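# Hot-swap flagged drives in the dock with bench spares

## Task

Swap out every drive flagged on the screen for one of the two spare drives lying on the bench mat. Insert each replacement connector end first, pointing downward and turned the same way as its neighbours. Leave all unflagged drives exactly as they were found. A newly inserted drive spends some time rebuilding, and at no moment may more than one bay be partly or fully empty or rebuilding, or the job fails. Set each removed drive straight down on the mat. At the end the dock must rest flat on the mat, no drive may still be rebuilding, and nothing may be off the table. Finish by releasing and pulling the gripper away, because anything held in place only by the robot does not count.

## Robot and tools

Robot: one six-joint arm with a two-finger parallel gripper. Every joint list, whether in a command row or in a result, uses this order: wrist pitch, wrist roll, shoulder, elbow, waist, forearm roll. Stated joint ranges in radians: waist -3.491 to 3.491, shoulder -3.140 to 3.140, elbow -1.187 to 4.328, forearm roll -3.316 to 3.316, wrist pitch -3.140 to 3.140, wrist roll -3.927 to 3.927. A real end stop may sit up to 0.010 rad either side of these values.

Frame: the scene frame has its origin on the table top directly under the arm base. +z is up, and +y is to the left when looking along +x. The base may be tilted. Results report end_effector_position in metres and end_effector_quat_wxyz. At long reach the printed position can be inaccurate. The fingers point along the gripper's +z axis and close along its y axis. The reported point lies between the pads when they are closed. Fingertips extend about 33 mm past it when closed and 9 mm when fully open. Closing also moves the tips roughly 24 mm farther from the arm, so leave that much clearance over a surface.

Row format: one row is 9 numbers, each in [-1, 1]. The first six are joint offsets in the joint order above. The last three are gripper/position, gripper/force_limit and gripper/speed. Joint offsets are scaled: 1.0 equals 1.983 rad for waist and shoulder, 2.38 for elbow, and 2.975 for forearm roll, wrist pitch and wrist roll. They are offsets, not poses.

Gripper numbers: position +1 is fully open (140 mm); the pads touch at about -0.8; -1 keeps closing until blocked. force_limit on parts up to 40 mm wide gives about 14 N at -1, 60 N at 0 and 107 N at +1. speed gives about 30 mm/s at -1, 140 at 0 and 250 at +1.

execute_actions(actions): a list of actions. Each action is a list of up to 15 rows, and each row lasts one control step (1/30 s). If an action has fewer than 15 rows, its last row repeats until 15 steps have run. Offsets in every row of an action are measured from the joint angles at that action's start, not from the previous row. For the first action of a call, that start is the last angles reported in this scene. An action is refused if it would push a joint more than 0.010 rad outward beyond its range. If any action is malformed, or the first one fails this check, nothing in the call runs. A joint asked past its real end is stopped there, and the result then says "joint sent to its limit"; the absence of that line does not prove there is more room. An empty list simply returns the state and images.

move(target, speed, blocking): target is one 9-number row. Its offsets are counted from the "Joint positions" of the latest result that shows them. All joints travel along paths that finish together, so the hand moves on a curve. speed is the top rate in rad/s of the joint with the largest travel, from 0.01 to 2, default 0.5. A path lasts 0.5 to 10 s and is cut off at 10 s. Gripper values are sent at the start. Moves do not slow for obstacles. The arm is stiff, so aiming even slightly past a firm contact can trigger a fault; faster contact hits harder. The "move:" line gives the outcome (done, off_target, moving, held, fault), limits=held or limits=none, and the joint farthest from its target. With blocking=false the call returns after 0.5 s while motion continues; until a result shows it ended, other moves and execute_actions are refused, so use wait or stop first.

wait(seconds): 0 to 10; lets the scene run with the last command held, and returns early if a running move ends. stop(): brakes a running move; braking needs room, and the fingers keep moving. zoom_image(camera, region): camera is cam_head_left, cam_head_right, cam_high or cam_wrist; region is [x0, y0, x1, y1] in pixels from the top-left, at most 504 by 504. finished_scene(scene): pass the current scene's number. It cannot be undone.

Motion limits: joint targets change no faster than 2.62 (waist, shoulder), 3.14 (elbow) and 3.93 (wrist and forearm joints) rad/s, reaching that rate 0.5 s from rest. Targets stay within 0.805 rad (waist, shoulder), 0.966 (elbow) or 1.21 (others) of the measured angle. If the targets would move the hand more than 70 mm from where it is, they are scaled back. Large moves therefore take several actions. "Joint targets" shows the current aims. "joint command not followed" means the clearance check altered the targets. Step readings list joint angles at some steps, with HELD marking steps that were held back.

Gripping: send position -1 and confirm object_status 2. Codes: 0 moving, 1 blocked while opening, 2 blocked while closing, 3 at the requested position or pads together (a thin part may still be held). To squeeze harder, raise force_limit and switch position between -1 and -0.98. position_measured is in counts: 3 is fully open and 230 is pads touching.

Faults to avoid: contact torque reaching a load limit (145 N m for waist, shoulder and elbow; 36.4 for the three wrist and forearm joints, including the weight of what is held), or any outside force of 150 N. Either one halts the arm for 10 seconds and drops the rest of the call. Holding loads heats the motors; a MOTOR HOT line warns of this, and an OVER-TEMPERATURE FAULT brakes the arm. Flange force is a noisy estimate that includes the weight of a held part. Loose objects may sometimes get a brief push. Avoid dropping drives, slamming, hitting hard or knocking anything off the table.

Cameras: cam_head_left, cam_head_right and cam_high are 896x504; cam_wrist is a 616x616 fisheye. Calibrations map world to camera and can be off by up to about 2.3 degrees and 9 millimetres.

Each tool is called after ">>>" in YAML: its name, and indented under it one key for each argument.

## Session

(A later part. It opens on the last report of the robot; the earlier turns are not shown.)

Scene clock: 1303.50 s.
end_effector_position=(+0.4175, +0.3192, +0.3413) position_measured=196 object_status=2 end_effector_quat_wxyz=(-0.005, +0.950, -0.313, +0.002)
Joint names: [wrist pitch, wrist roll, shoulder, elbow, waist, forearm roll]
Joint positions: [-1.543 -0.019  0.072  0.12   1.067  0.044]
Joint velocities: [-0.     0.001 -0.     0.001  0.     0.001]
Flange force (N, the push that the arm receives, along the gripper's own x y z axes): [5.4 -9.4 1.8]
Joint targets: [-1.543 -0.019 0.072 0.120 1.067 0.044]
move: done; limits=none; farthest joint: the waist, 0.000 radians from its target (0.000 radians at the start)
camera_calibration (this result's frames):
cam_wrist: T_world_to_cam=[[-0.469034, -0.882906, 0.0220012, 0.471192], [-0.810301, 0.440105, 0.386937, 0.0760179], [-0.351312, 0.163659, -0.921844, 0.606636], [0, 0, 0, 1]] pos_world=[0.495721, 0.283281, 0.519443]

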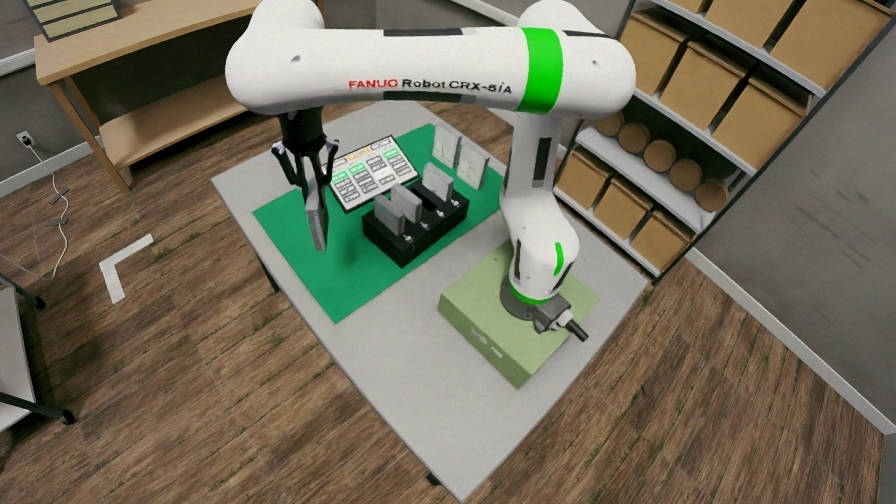

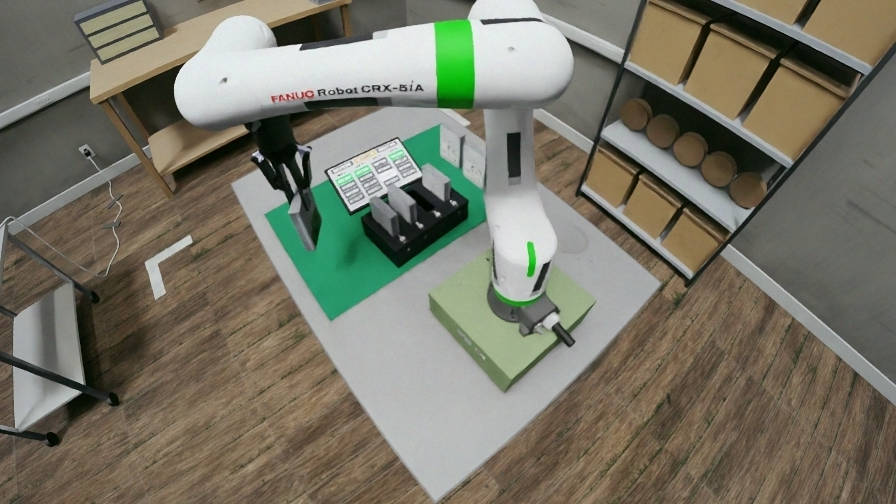

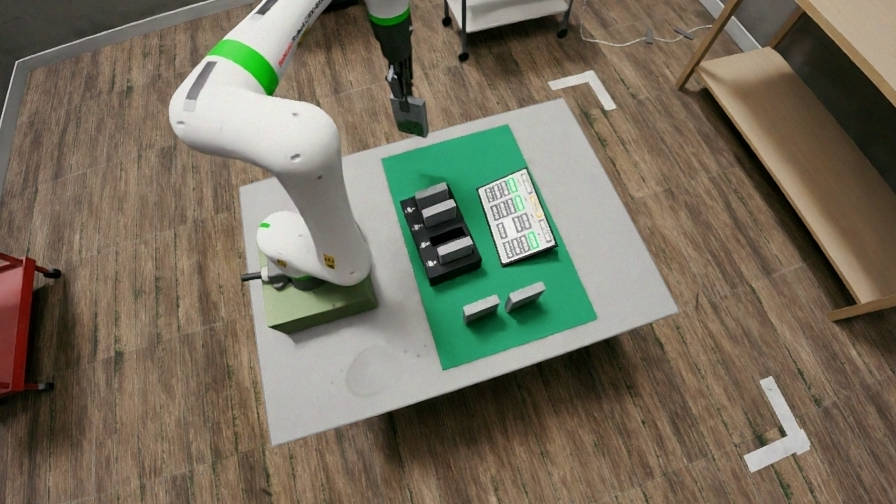

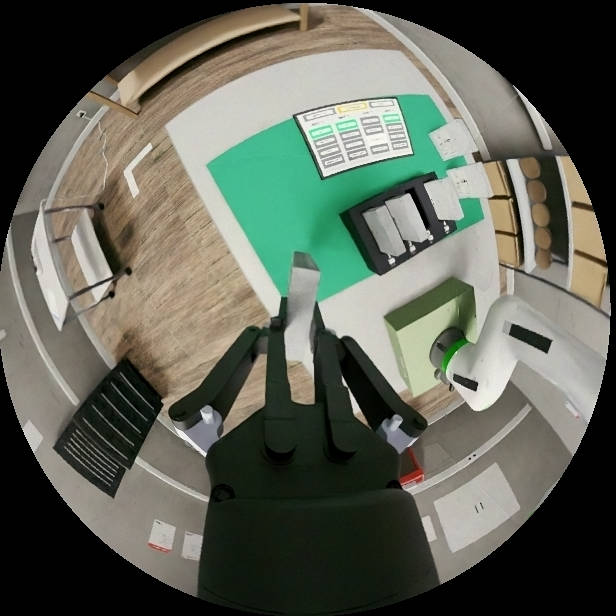

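>>> move:
  target: [0.005,0.475,-0.1246,-0.1118,-0.3505,-0.0148,-1,0.3,0]
  speed: 0.6

>>> move:
  target: [0.064,0,0.019,-0.063,0,0,-1,0.3,0]
  speed: 0.2

Scene clock: 1310.80 s.
end_effector_position=(+0.4214, -0.0206, +0.3310) position_measured=196 object_status=2 end_effector_quat_wxyz=(+0.005, +0.999, +0.041, -0.002)
Joint names: [wrist pitch, wrist roll, shoulder, elbow, waist, forearm roll]
Joint positions: [-1.528  1.394 -0.175 -0.146  0.372  0.   ]
Joint velocities: [-0.001  0.001 -0.     0.    -0.     0.   ]
Flange force (N, the push that the arm receives, along the gripper's own x y z axes): [7.3 4.7 3.0]
Joint targets: [-1.528 1.394 -0.175 -0.146 0.372 0.000]
move: done; limits=none; farthest joint: the waist, 0.000 radians from its target (0.695 radians at the start)
camera_calibration (this result's frames):
cam_wrist: T_world_to_cam=[[0.228633, -0.972651, 0.0409515, -0.128951], [-0.898265, -0.194557, 0.394041, 0.254355], [-0.375297, -0.126876, -0.91818, 0.656991], [0, 0, 0, 1]] pos_world=[0.504527, 0.00741814, 0.508291]

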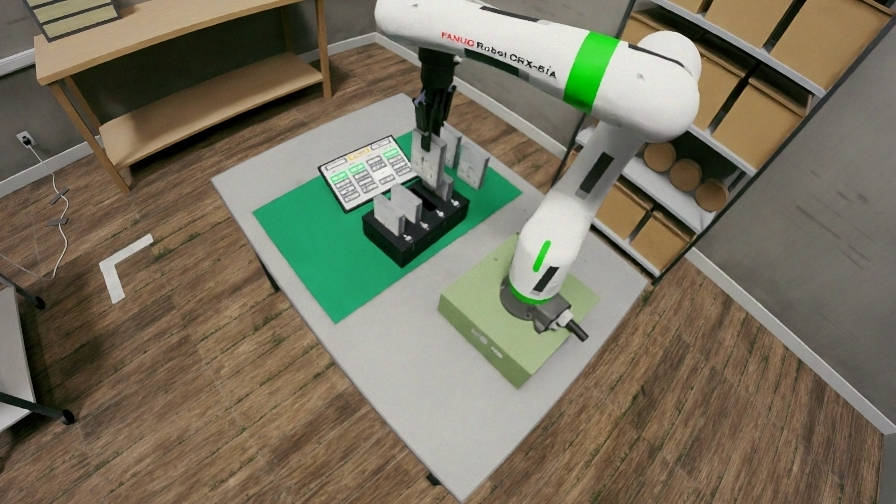

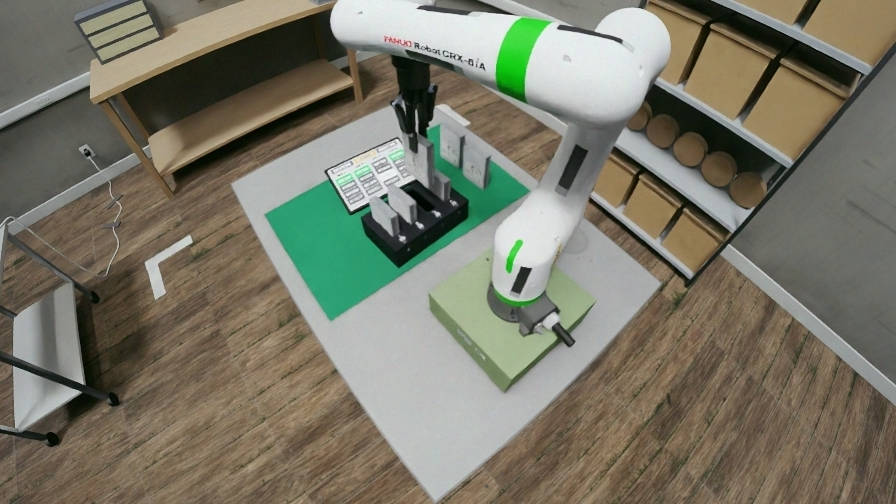

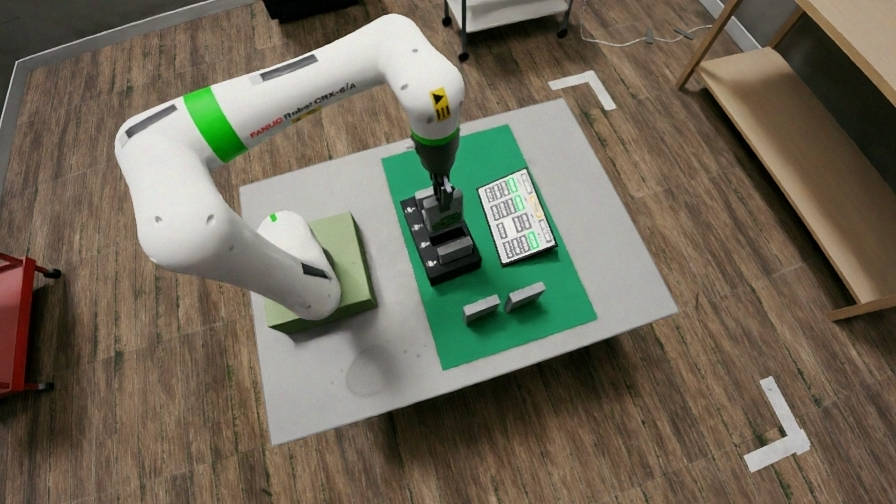

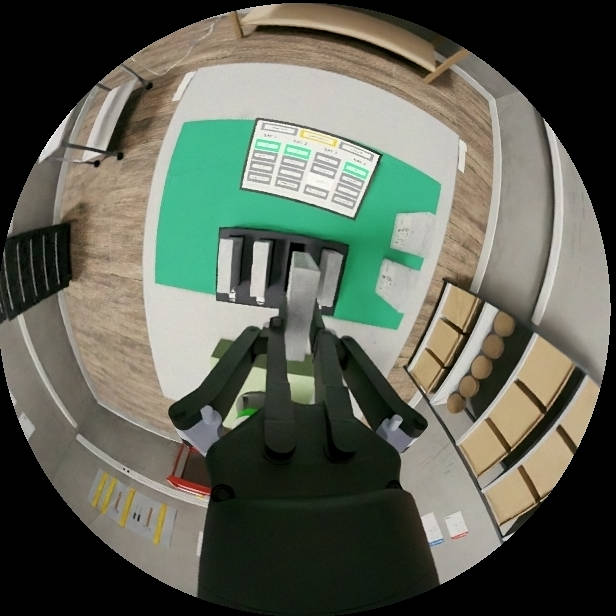

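Scene clock: 1312.07 s.
end_effector_position=(+0.4264, -0.0200, +0.2524) position_measured=196 object_status=2 end_effector_quat_wxyz=(+0.004, +0.999, +0.041, -0.001)
Joint names: [wrist pitch, wrist roll, shoulder, elbow, waist, forearm roll]
Joint positions: [-1.338  1.394 -0.137 -0.296  0.372  0.   ]
Joint velocities: [-0.     0.     0.     0.001  0.    -0.001]
Flange force (N, the push that the arm receives, along the gripper's own x y z axes): [9.7 1.2 3.8]
Joint targets: [-1.338 1.394 -0.137 -0.296 0.372 0.000]
move: done; limits=none; farthest joint: the waist, 0.000 radians from its target (0.000 radians at the start)
camera_calibration (this result's frames):
cam_wrist: T_world_to_cam=[[0.228557, -0.972674, 0.0408389, -0.126168], [-0.899282, -0.194872, 0.391558, 0.290905], [-0.372899, -0.126219, -0.919247, 0.586045], [0, 0, 0, 1]] pos_world=[0.508979, 0.00793847, 0.429967]

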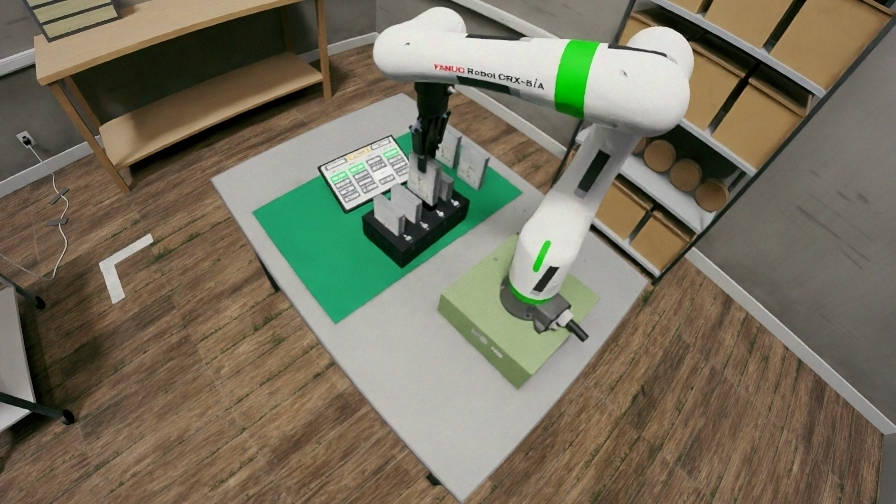

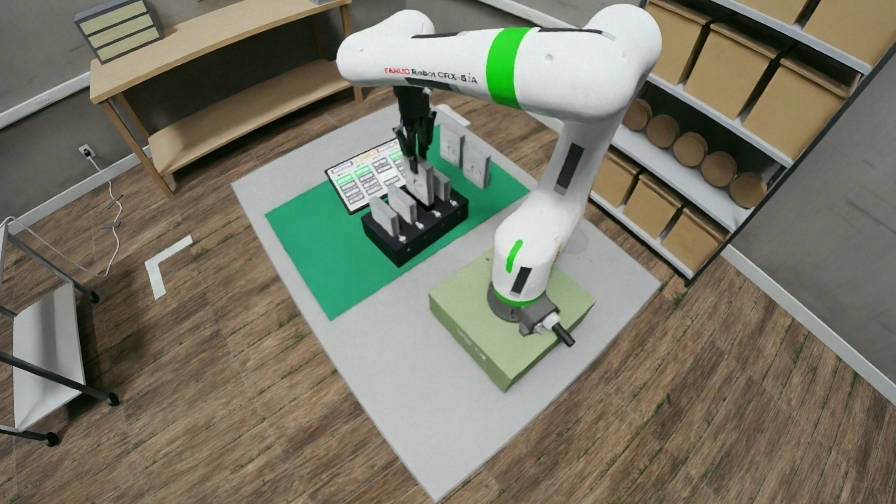

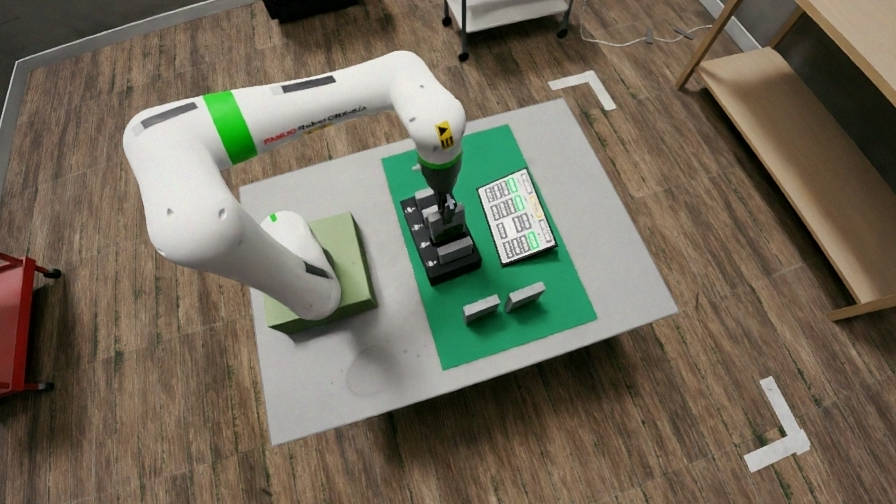

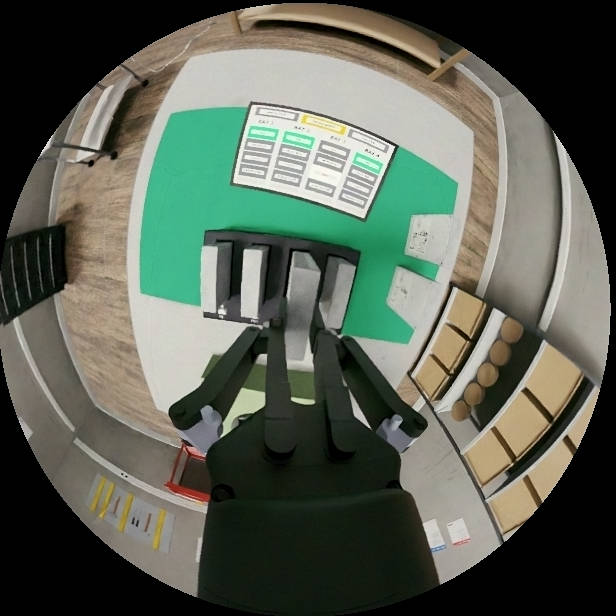

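>>> execute_actions:
  actions:
    - [[0.0035,0,0.00155,-0.00286,0,0,-1,0.3,0]]
    - [[0.0035,0,0.00155,-0.00286,0,0,-1,0.3,0]]
    - [[0.0026,0,0.00116,-0.00215,0,0,-1,0.3,0]]
    - [[0.0026,0,0.00116,-0.00215,0,0,-1,0.3,0]]
    - [[0.0026,0,0.00116,-0.00215,0,0,-1,0.3,0]]
    - [[0.0026,0,0.00116,-0.00215,0,0,-1,0.3,0]]

Scene clock: 1320.80 s.
end_effector_position=(+0.4280, -0.0197, +0.2322) position_measured=196 object_status=2 end_effector_quat_wxyz=(+0.004, +0.999, +0.041, +0.000)
Joint names: [wrist pitch, wrist roll, shoulder, elbow, waist, forearm roll]
Joint positions: [-1.286  1.394 -0.122 -0.33   0.372  0.   ]
Joint velocities: [-0.001  0.001 -0.001 -0.     0.    -0.001]
Flange force (N, the push that the arm receives, along the gripper's own x y z axes): [10.3 2.7 2.8]
Flange force at the end of the 2nd action (N, along the gripper's axes at the end of the call): [7.0 2.4 3.8]
Flange force at the end of the 3rd action (N, along the gripper's axes at the end of the call): [6.4 2.1 4.5]
Flange force at the end of the 4th action (N, along the gripper's axes at the end of the call): [9.8 0.4 4.8]
Flange force at the end of the 5th action (N, along the gripper's axes at the end of the call): [7.3 1.3 3.6]
Joint targets: [-1.286 1.394 -0.122 -0.330 0.372 0.000]
Step readings (joint positions; steps 1 to 15: 1st action; 16 to 30: 2nd action; 31 to 45: 3rd action; 46 to 60: 4th action; 61 to 75: 5th action; 76 to 90: 6th action):
0: [-1.338 1.394 -0.137 -0.296 0.372 0.000]
1: [-1.337 1.394 -0.137 -0.296 0.372 0.000]
2: [-1.334 1.394 -0.137 -0.298 0.372 0.000]
4: [-1.327 1.394 -0.134 -0.303 0.372 0.000]
8: [-1.327 1.394 -0.134 -0.303 0.372 0.000]
15: [-1.327 1.394 -0.134 -0.303 0.372 0.000]
16: [-1.327 1.394 -0.134 -0.303 0.372 0.000]
17: [-1.324 1.394 -0.133 -0.305 0.372 0.000]
19: [-1.317 1.394 -0.131 -0.310 0.372 -0.000]
23: [-1.317 1.394 -0.131 -0.310 0.372 -0.000]
30: [-1.317 1.394 -0.131 -0.310 0.372 0.000]
31: [-1.317 1.394 -0.131 -0.310 0.372 0.000]
32: [-1.313 1.394 -0.131 -0.312 0.372 0.000]
34: [-1.309 1.394 -0.129 -0.315 0.372 0.000]
38: [-1.309 1.394 -0.129 -0.315 0.372 0.000]
45: [-1.309 1.394 -0.129 -0.315 0.372 0.000]
46: [-1.309 1.394 -0.129 -0.315 0.372 0.000]
47: [-1.306 1.394 -0.128 -0.317 0.372 0.000]
49: [-1.301 1.394 -0.126 -0.320 0.372 0.000]
53: [-1.301 1.394 -0.126 -0.320 0.372 0.000]
60: [-1.301 1.394 -0.126 -0.320 0.372 0.000]
61: [-1.301 1.394 -0.126 -0.320 0.372 0.000]
62: [-1.298 1.394 -0.126 -0.322 0.372 0.000]
64: [-1.294 1.394 -0.124 -0.325 0.372 0.000]
68: [-1.293 1.394 -0.124 -0.325 0.372 0.000]
75: [-1.293 1.394 -0.124 -0.325 0.372 0.000]
76: [-1.293 1.394 -0.124 -0.325 0.372 0.000]
77: [-1.290 1.394 -0.123 -0.327 0.372 0.000]
79: [-1.286 1.394 -0.122 -0.330 0.372 0.000]
83: [-1.286 1.394 -0.122 -0.330 0.372 0.000]
90: Joint positions above
camera_calibration (this result's frames):
cam_wrist: T_world_to_cam=[[0.228519, -0.972685, 0.0407717, -0.125417], [-0.900143, -0.195152, 0.389432, 0.301217], [-0.370839, -0.125693, -0.920152, 0.567393], [0, 0, 0, 1]] pos_world=[0.51021, 0.00810953, 0.409898]

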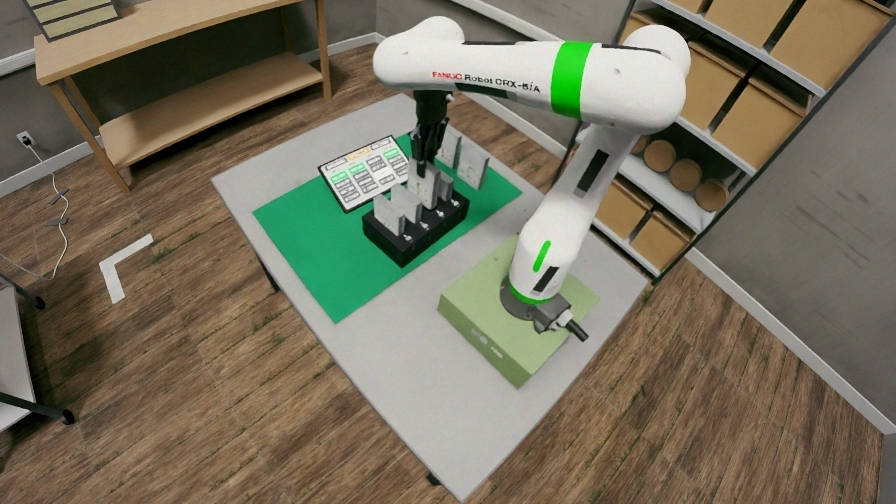

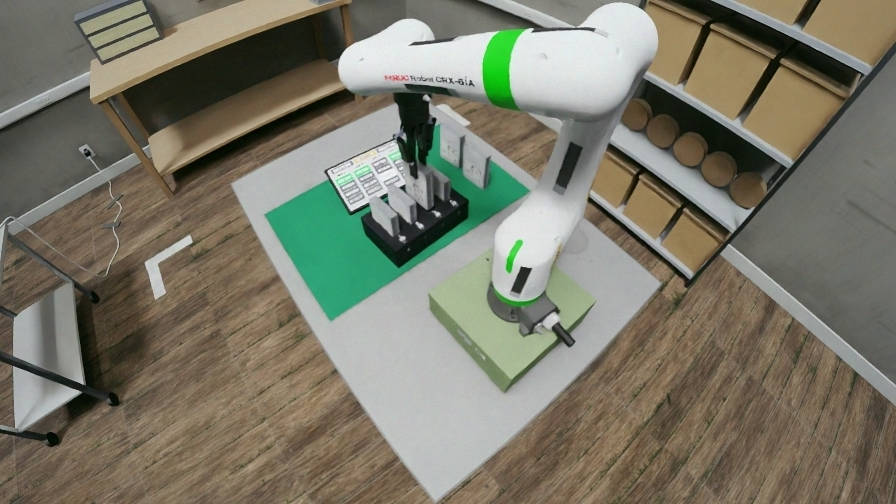

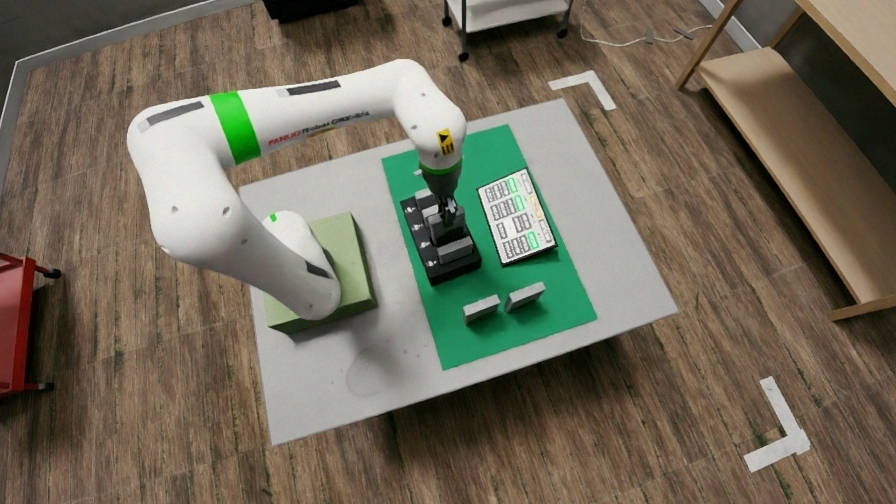

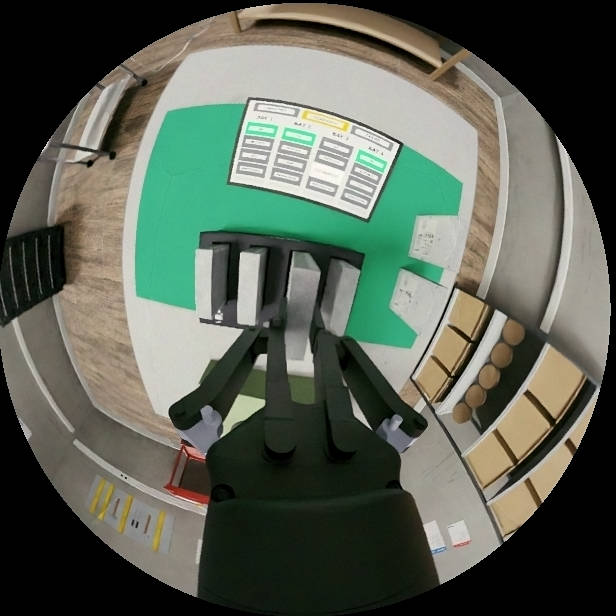

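>>> move:
  target: [0.0215,0,0.009,-0.0176,0,0,-1,0.3,0]
  speed: 0.03

Scene clock: 1325.37 s.
end_effector_position=(+0.4288, -0.0197, +0.2080) position_measured=196 object_status=2 end_effector_quat_wxyz=(+0.004, +0.999, +0.041, +0.002)
Joint names: [wrist pitch, wrist roll, shoulder, elbow, waist, forearm roll]
Joint positions: [-1.222  1.394 -0.104 -0.372  0.372  0.   ]
Joint velocities: [-0.001  0.001 -0.    -0.001  0.    -0.   ]
Flange force (N, the push that the arm receives, along the gripper's own x y z axes): [-48.3 -2.0 -139.2]
Joint targets: [-1.222 1.394 -0.104 -0.372 0.372 0.000]
move: done; limits=none; farthest joint: the waist, 0.000 radians from its target (0.000 radians at the start)
camera_calibration (this result's frames):
cam_wrist: T_world_to_cam=[[0.22841, -0.972714, 0.0407012, -0.124565], [-0.901716, -0.195606, 0.385548, 0.312867], [-0.367066, -0.124764, -0.92179, 0.544241], [0, 0, 0, 1]] pos_world=[0.510341, 0.00793449, 0.38612]

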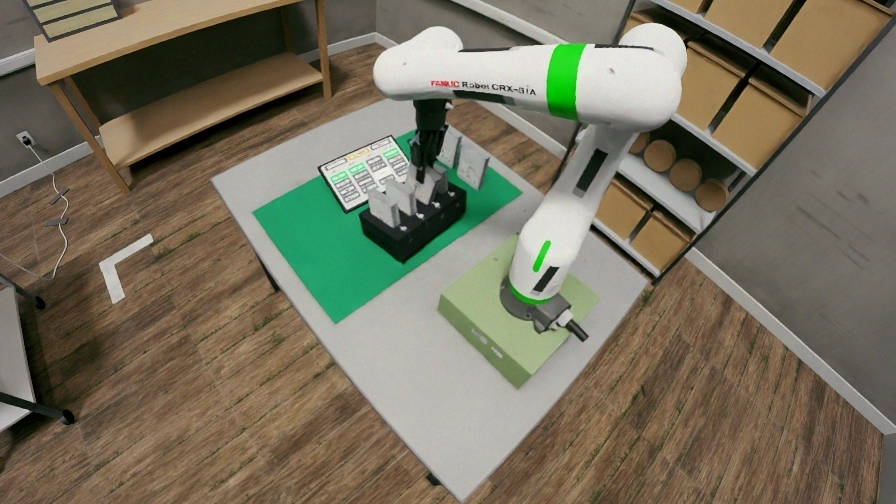

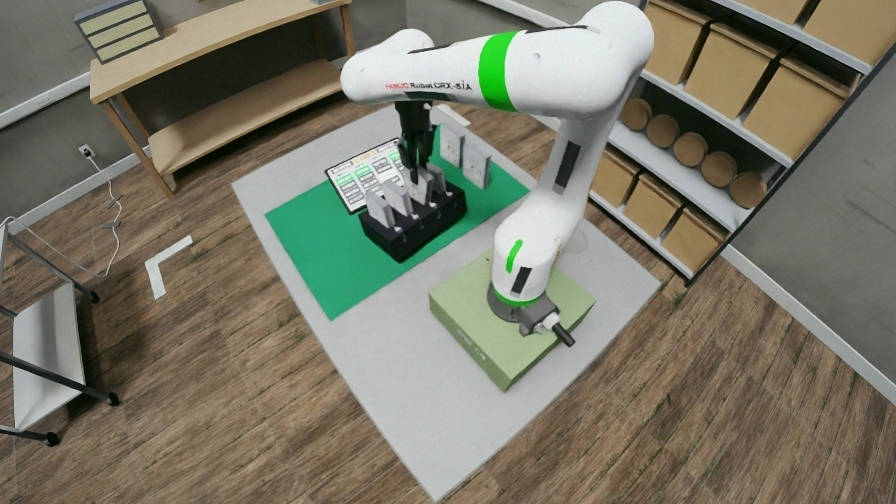

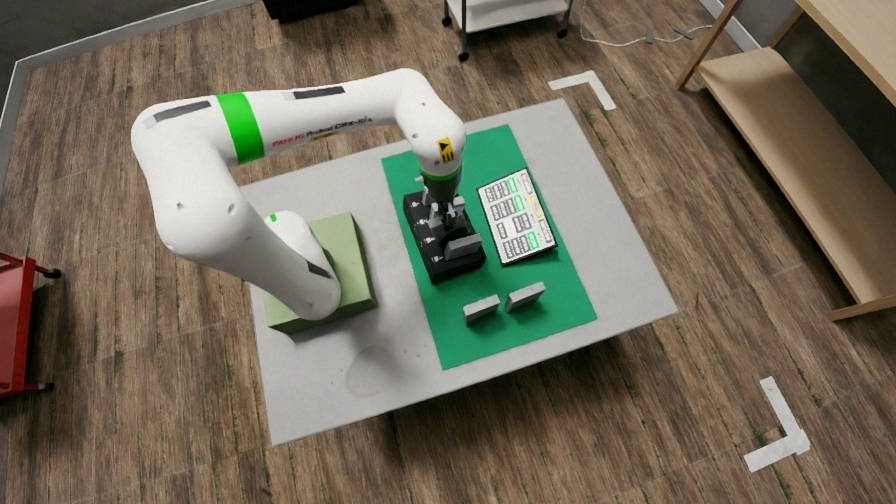

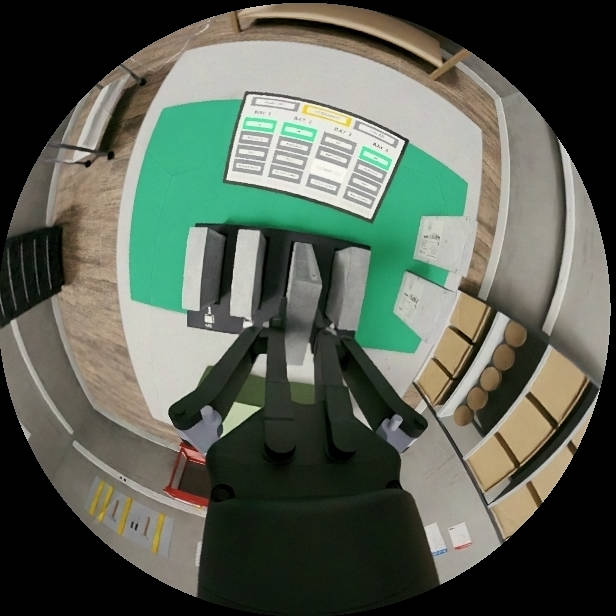

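>>> move:
  target: [-0.03,0,-0.009,0.024,0,0,-1,0.3,0]
  speed: 0.06

>>> zoom_image:
  camera: "cam_head_left"
  region: [340,100,520,280]

>>> zoom_image:
  camera: "cam_wrist"
  region: [170,200,410,400]

Scene clock: 1331.23 s.
end_effector_position=(+0.4262, -0.0201, +0.2385) position_measured=196 object_status=2 end_effector_quat_wxyz=(+0.005, +0.999, +0.041, -0.005)
Joint names: [wrist pitch, wrist roll, shoulder, elbow, waist, forearm roll]
Joint positions: [-1.311  1.394 -0.122 -0.315  0.372  0.   ]
Joint velocities: [ 0.002 -0.001 -0.     0.002  0.     0.   ]
Flange force (N, the push that the arm receives, along the gripper's own x y z axes): [6.7 1.4 1.1]
Joint targets: [-1.311 1.394 -0.122 -0.315 0.372 0.000]
move: done; limits=none; farthest joint: the waist, 0.000 radians from its target (0.000 radians at the start)
camera_calibration (this result's frames):
cam_wrist: T_world_to_cam=[[0.228845, -0.972595, 0.0411084, -0.125909], [-0.896336, -0.194052, 0.398654, 0.293304], [-0.379752, -0.128077, -0.916179, 0.575328], [0, 0, 0, 1]] pos_world=[0.510194, 0.00814423, 0.415352]

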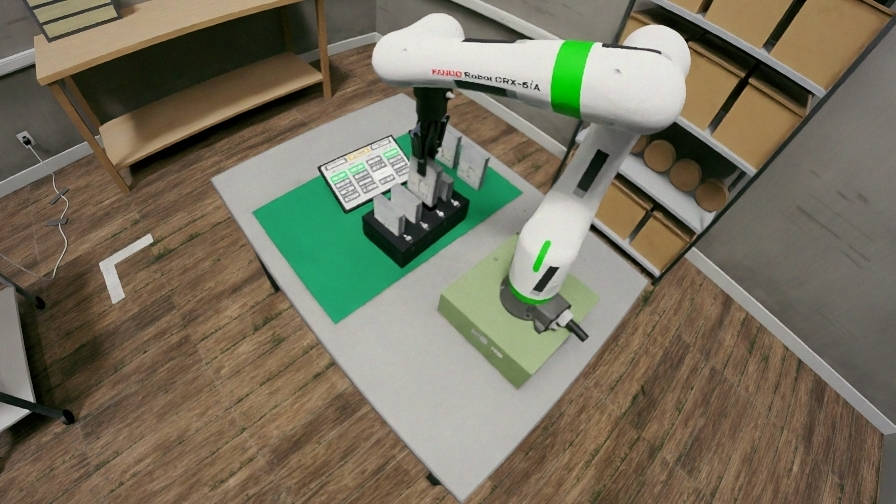

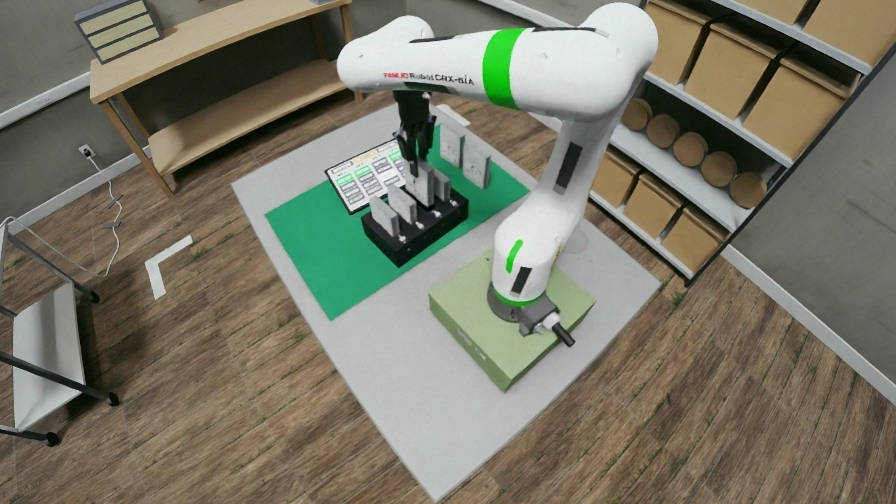

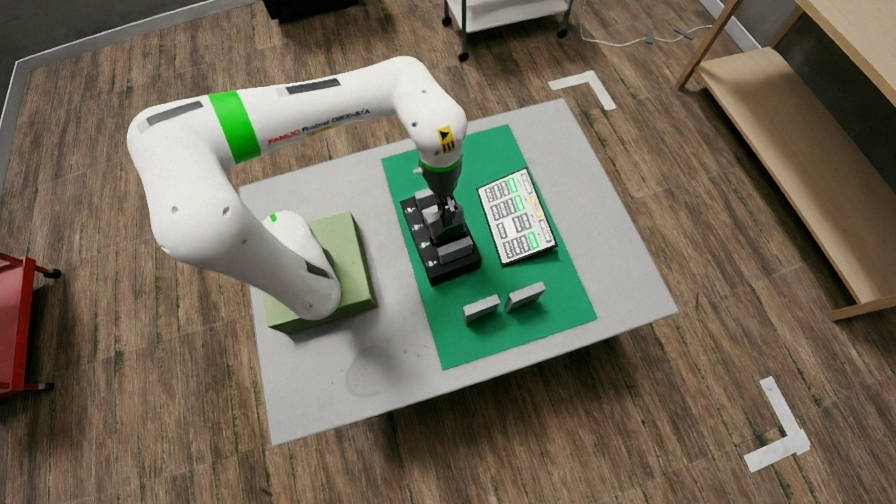

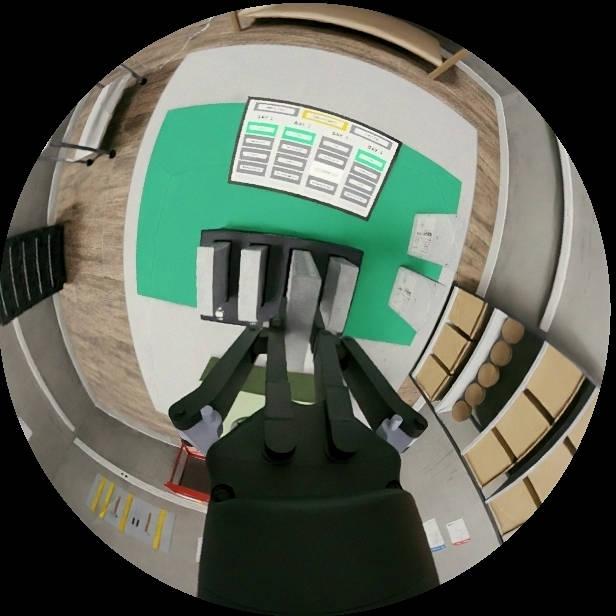

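Region (340, 100, 520, 280) of cam_head_left's 896x504 image, scaled by 2.800, with more detail than that image has.

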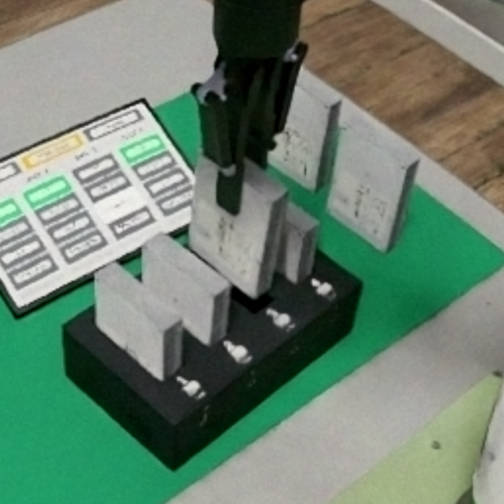

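Region (170, 200, 410, 400) of cam_wrist's 616x616 image, scaled by 2.100, with more detail than that image has.

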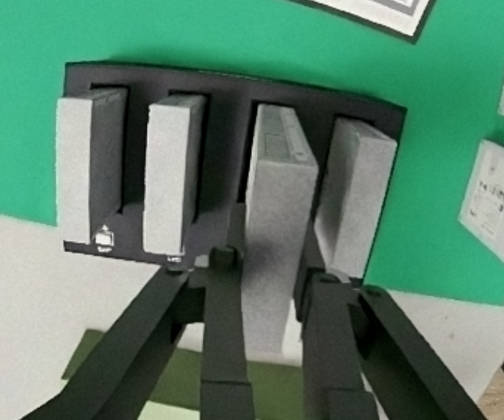

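>>> move:
  target: [-0.0037,0,-0.010,0,0,0,-1,0.3,0]
  speed: 0.05

>>> zoom_image:
  camera: "cam_head_left"
  region: [380,140,480,240]

>>> zoom_image:
  camera: "cam_high"
  region: [390,170,500,290]

Scene clock: 1343.33 s.
end_effector_position=(+0.4236, -0.0208, +0.2463) position_measured=196 object_status=2 end_effector_quat_wxyz=(+0.004, +0.999, +0.041, -0.000)
Joint names: [wrist pitch, wrist roll, shoulder, elbow, waist, forearm roll]
Joint positions: [-1.322  1.394 -0.142 -0.315  0.372  0.   ]
Joint velocities: [ 0.002  0.001 -0.     0.001  0.     0.002]
Flange force (N, the push that the arm receives, along the gripper's own x y z axes): [7.1 2.1 2.9]
Joint targets: [-1.322 1.394 -0.142 -0.315 0.372 0.000]
move: done; limits=none; farthest joint: the waist, 0.000 radians from its target (0.000 radians at the start)
camera_calibration (this result's frames):
cam_wrist: T_world_to_cam=[[0.228569, -0.972669, 0.0408739, -0.126079], [-0.899699, -0.19501, 0.390529, 0.29107], [-0.371885, -0.126037, -0.919683, 0.578938], [0, 0, 0, 1]] pos_world=[0.505992, 0.00709575, 0.423921]

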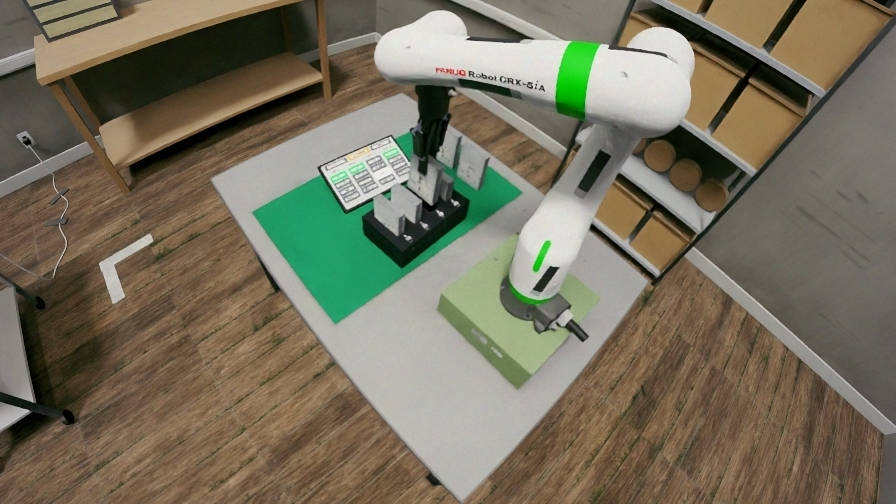

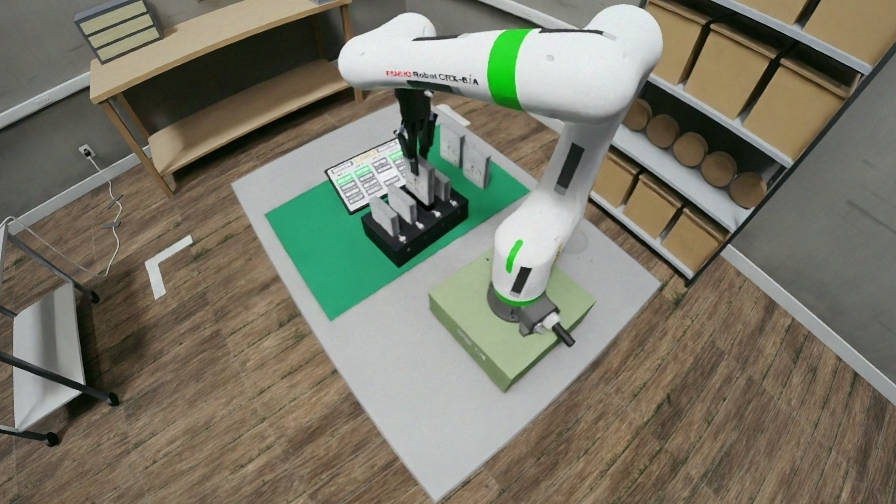

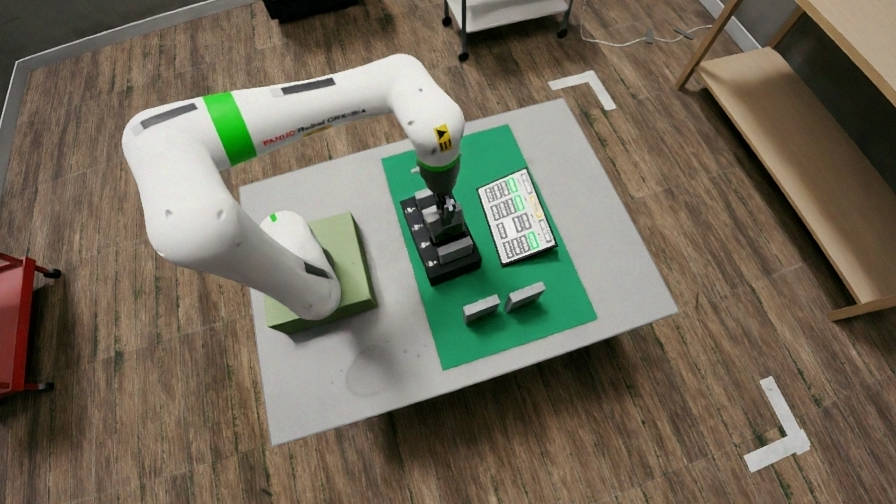

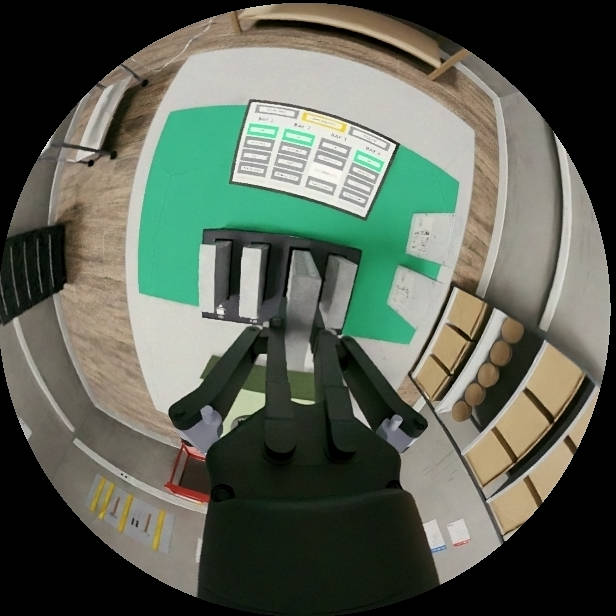

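Region (380, 140, 480, 240) of cam_head_left's 896x504 image, scaled by 5.040, with more detail than that image has.

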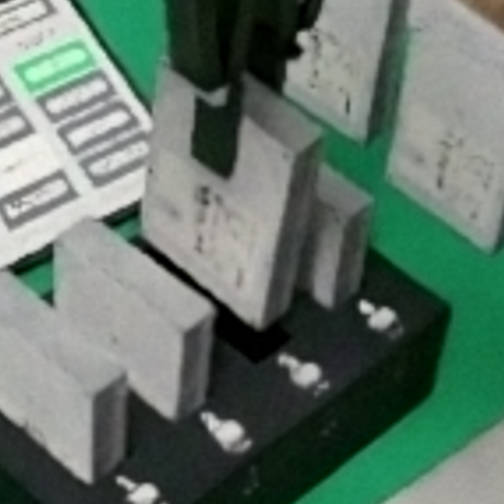

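Region (390, 170, 500, 290) of cam_high's 896x504 image, scaled by 4.200, with more detail than that image has; it fills the left 462 columns of this view, and the rest is white.

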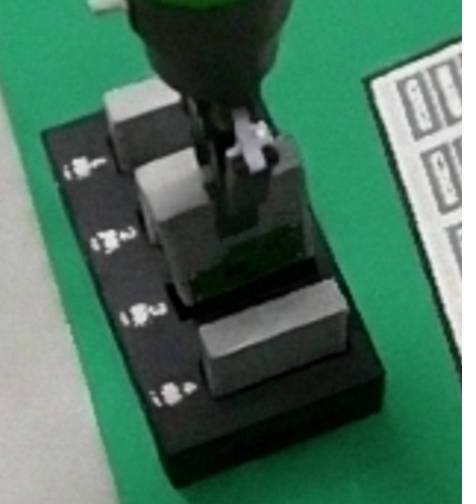

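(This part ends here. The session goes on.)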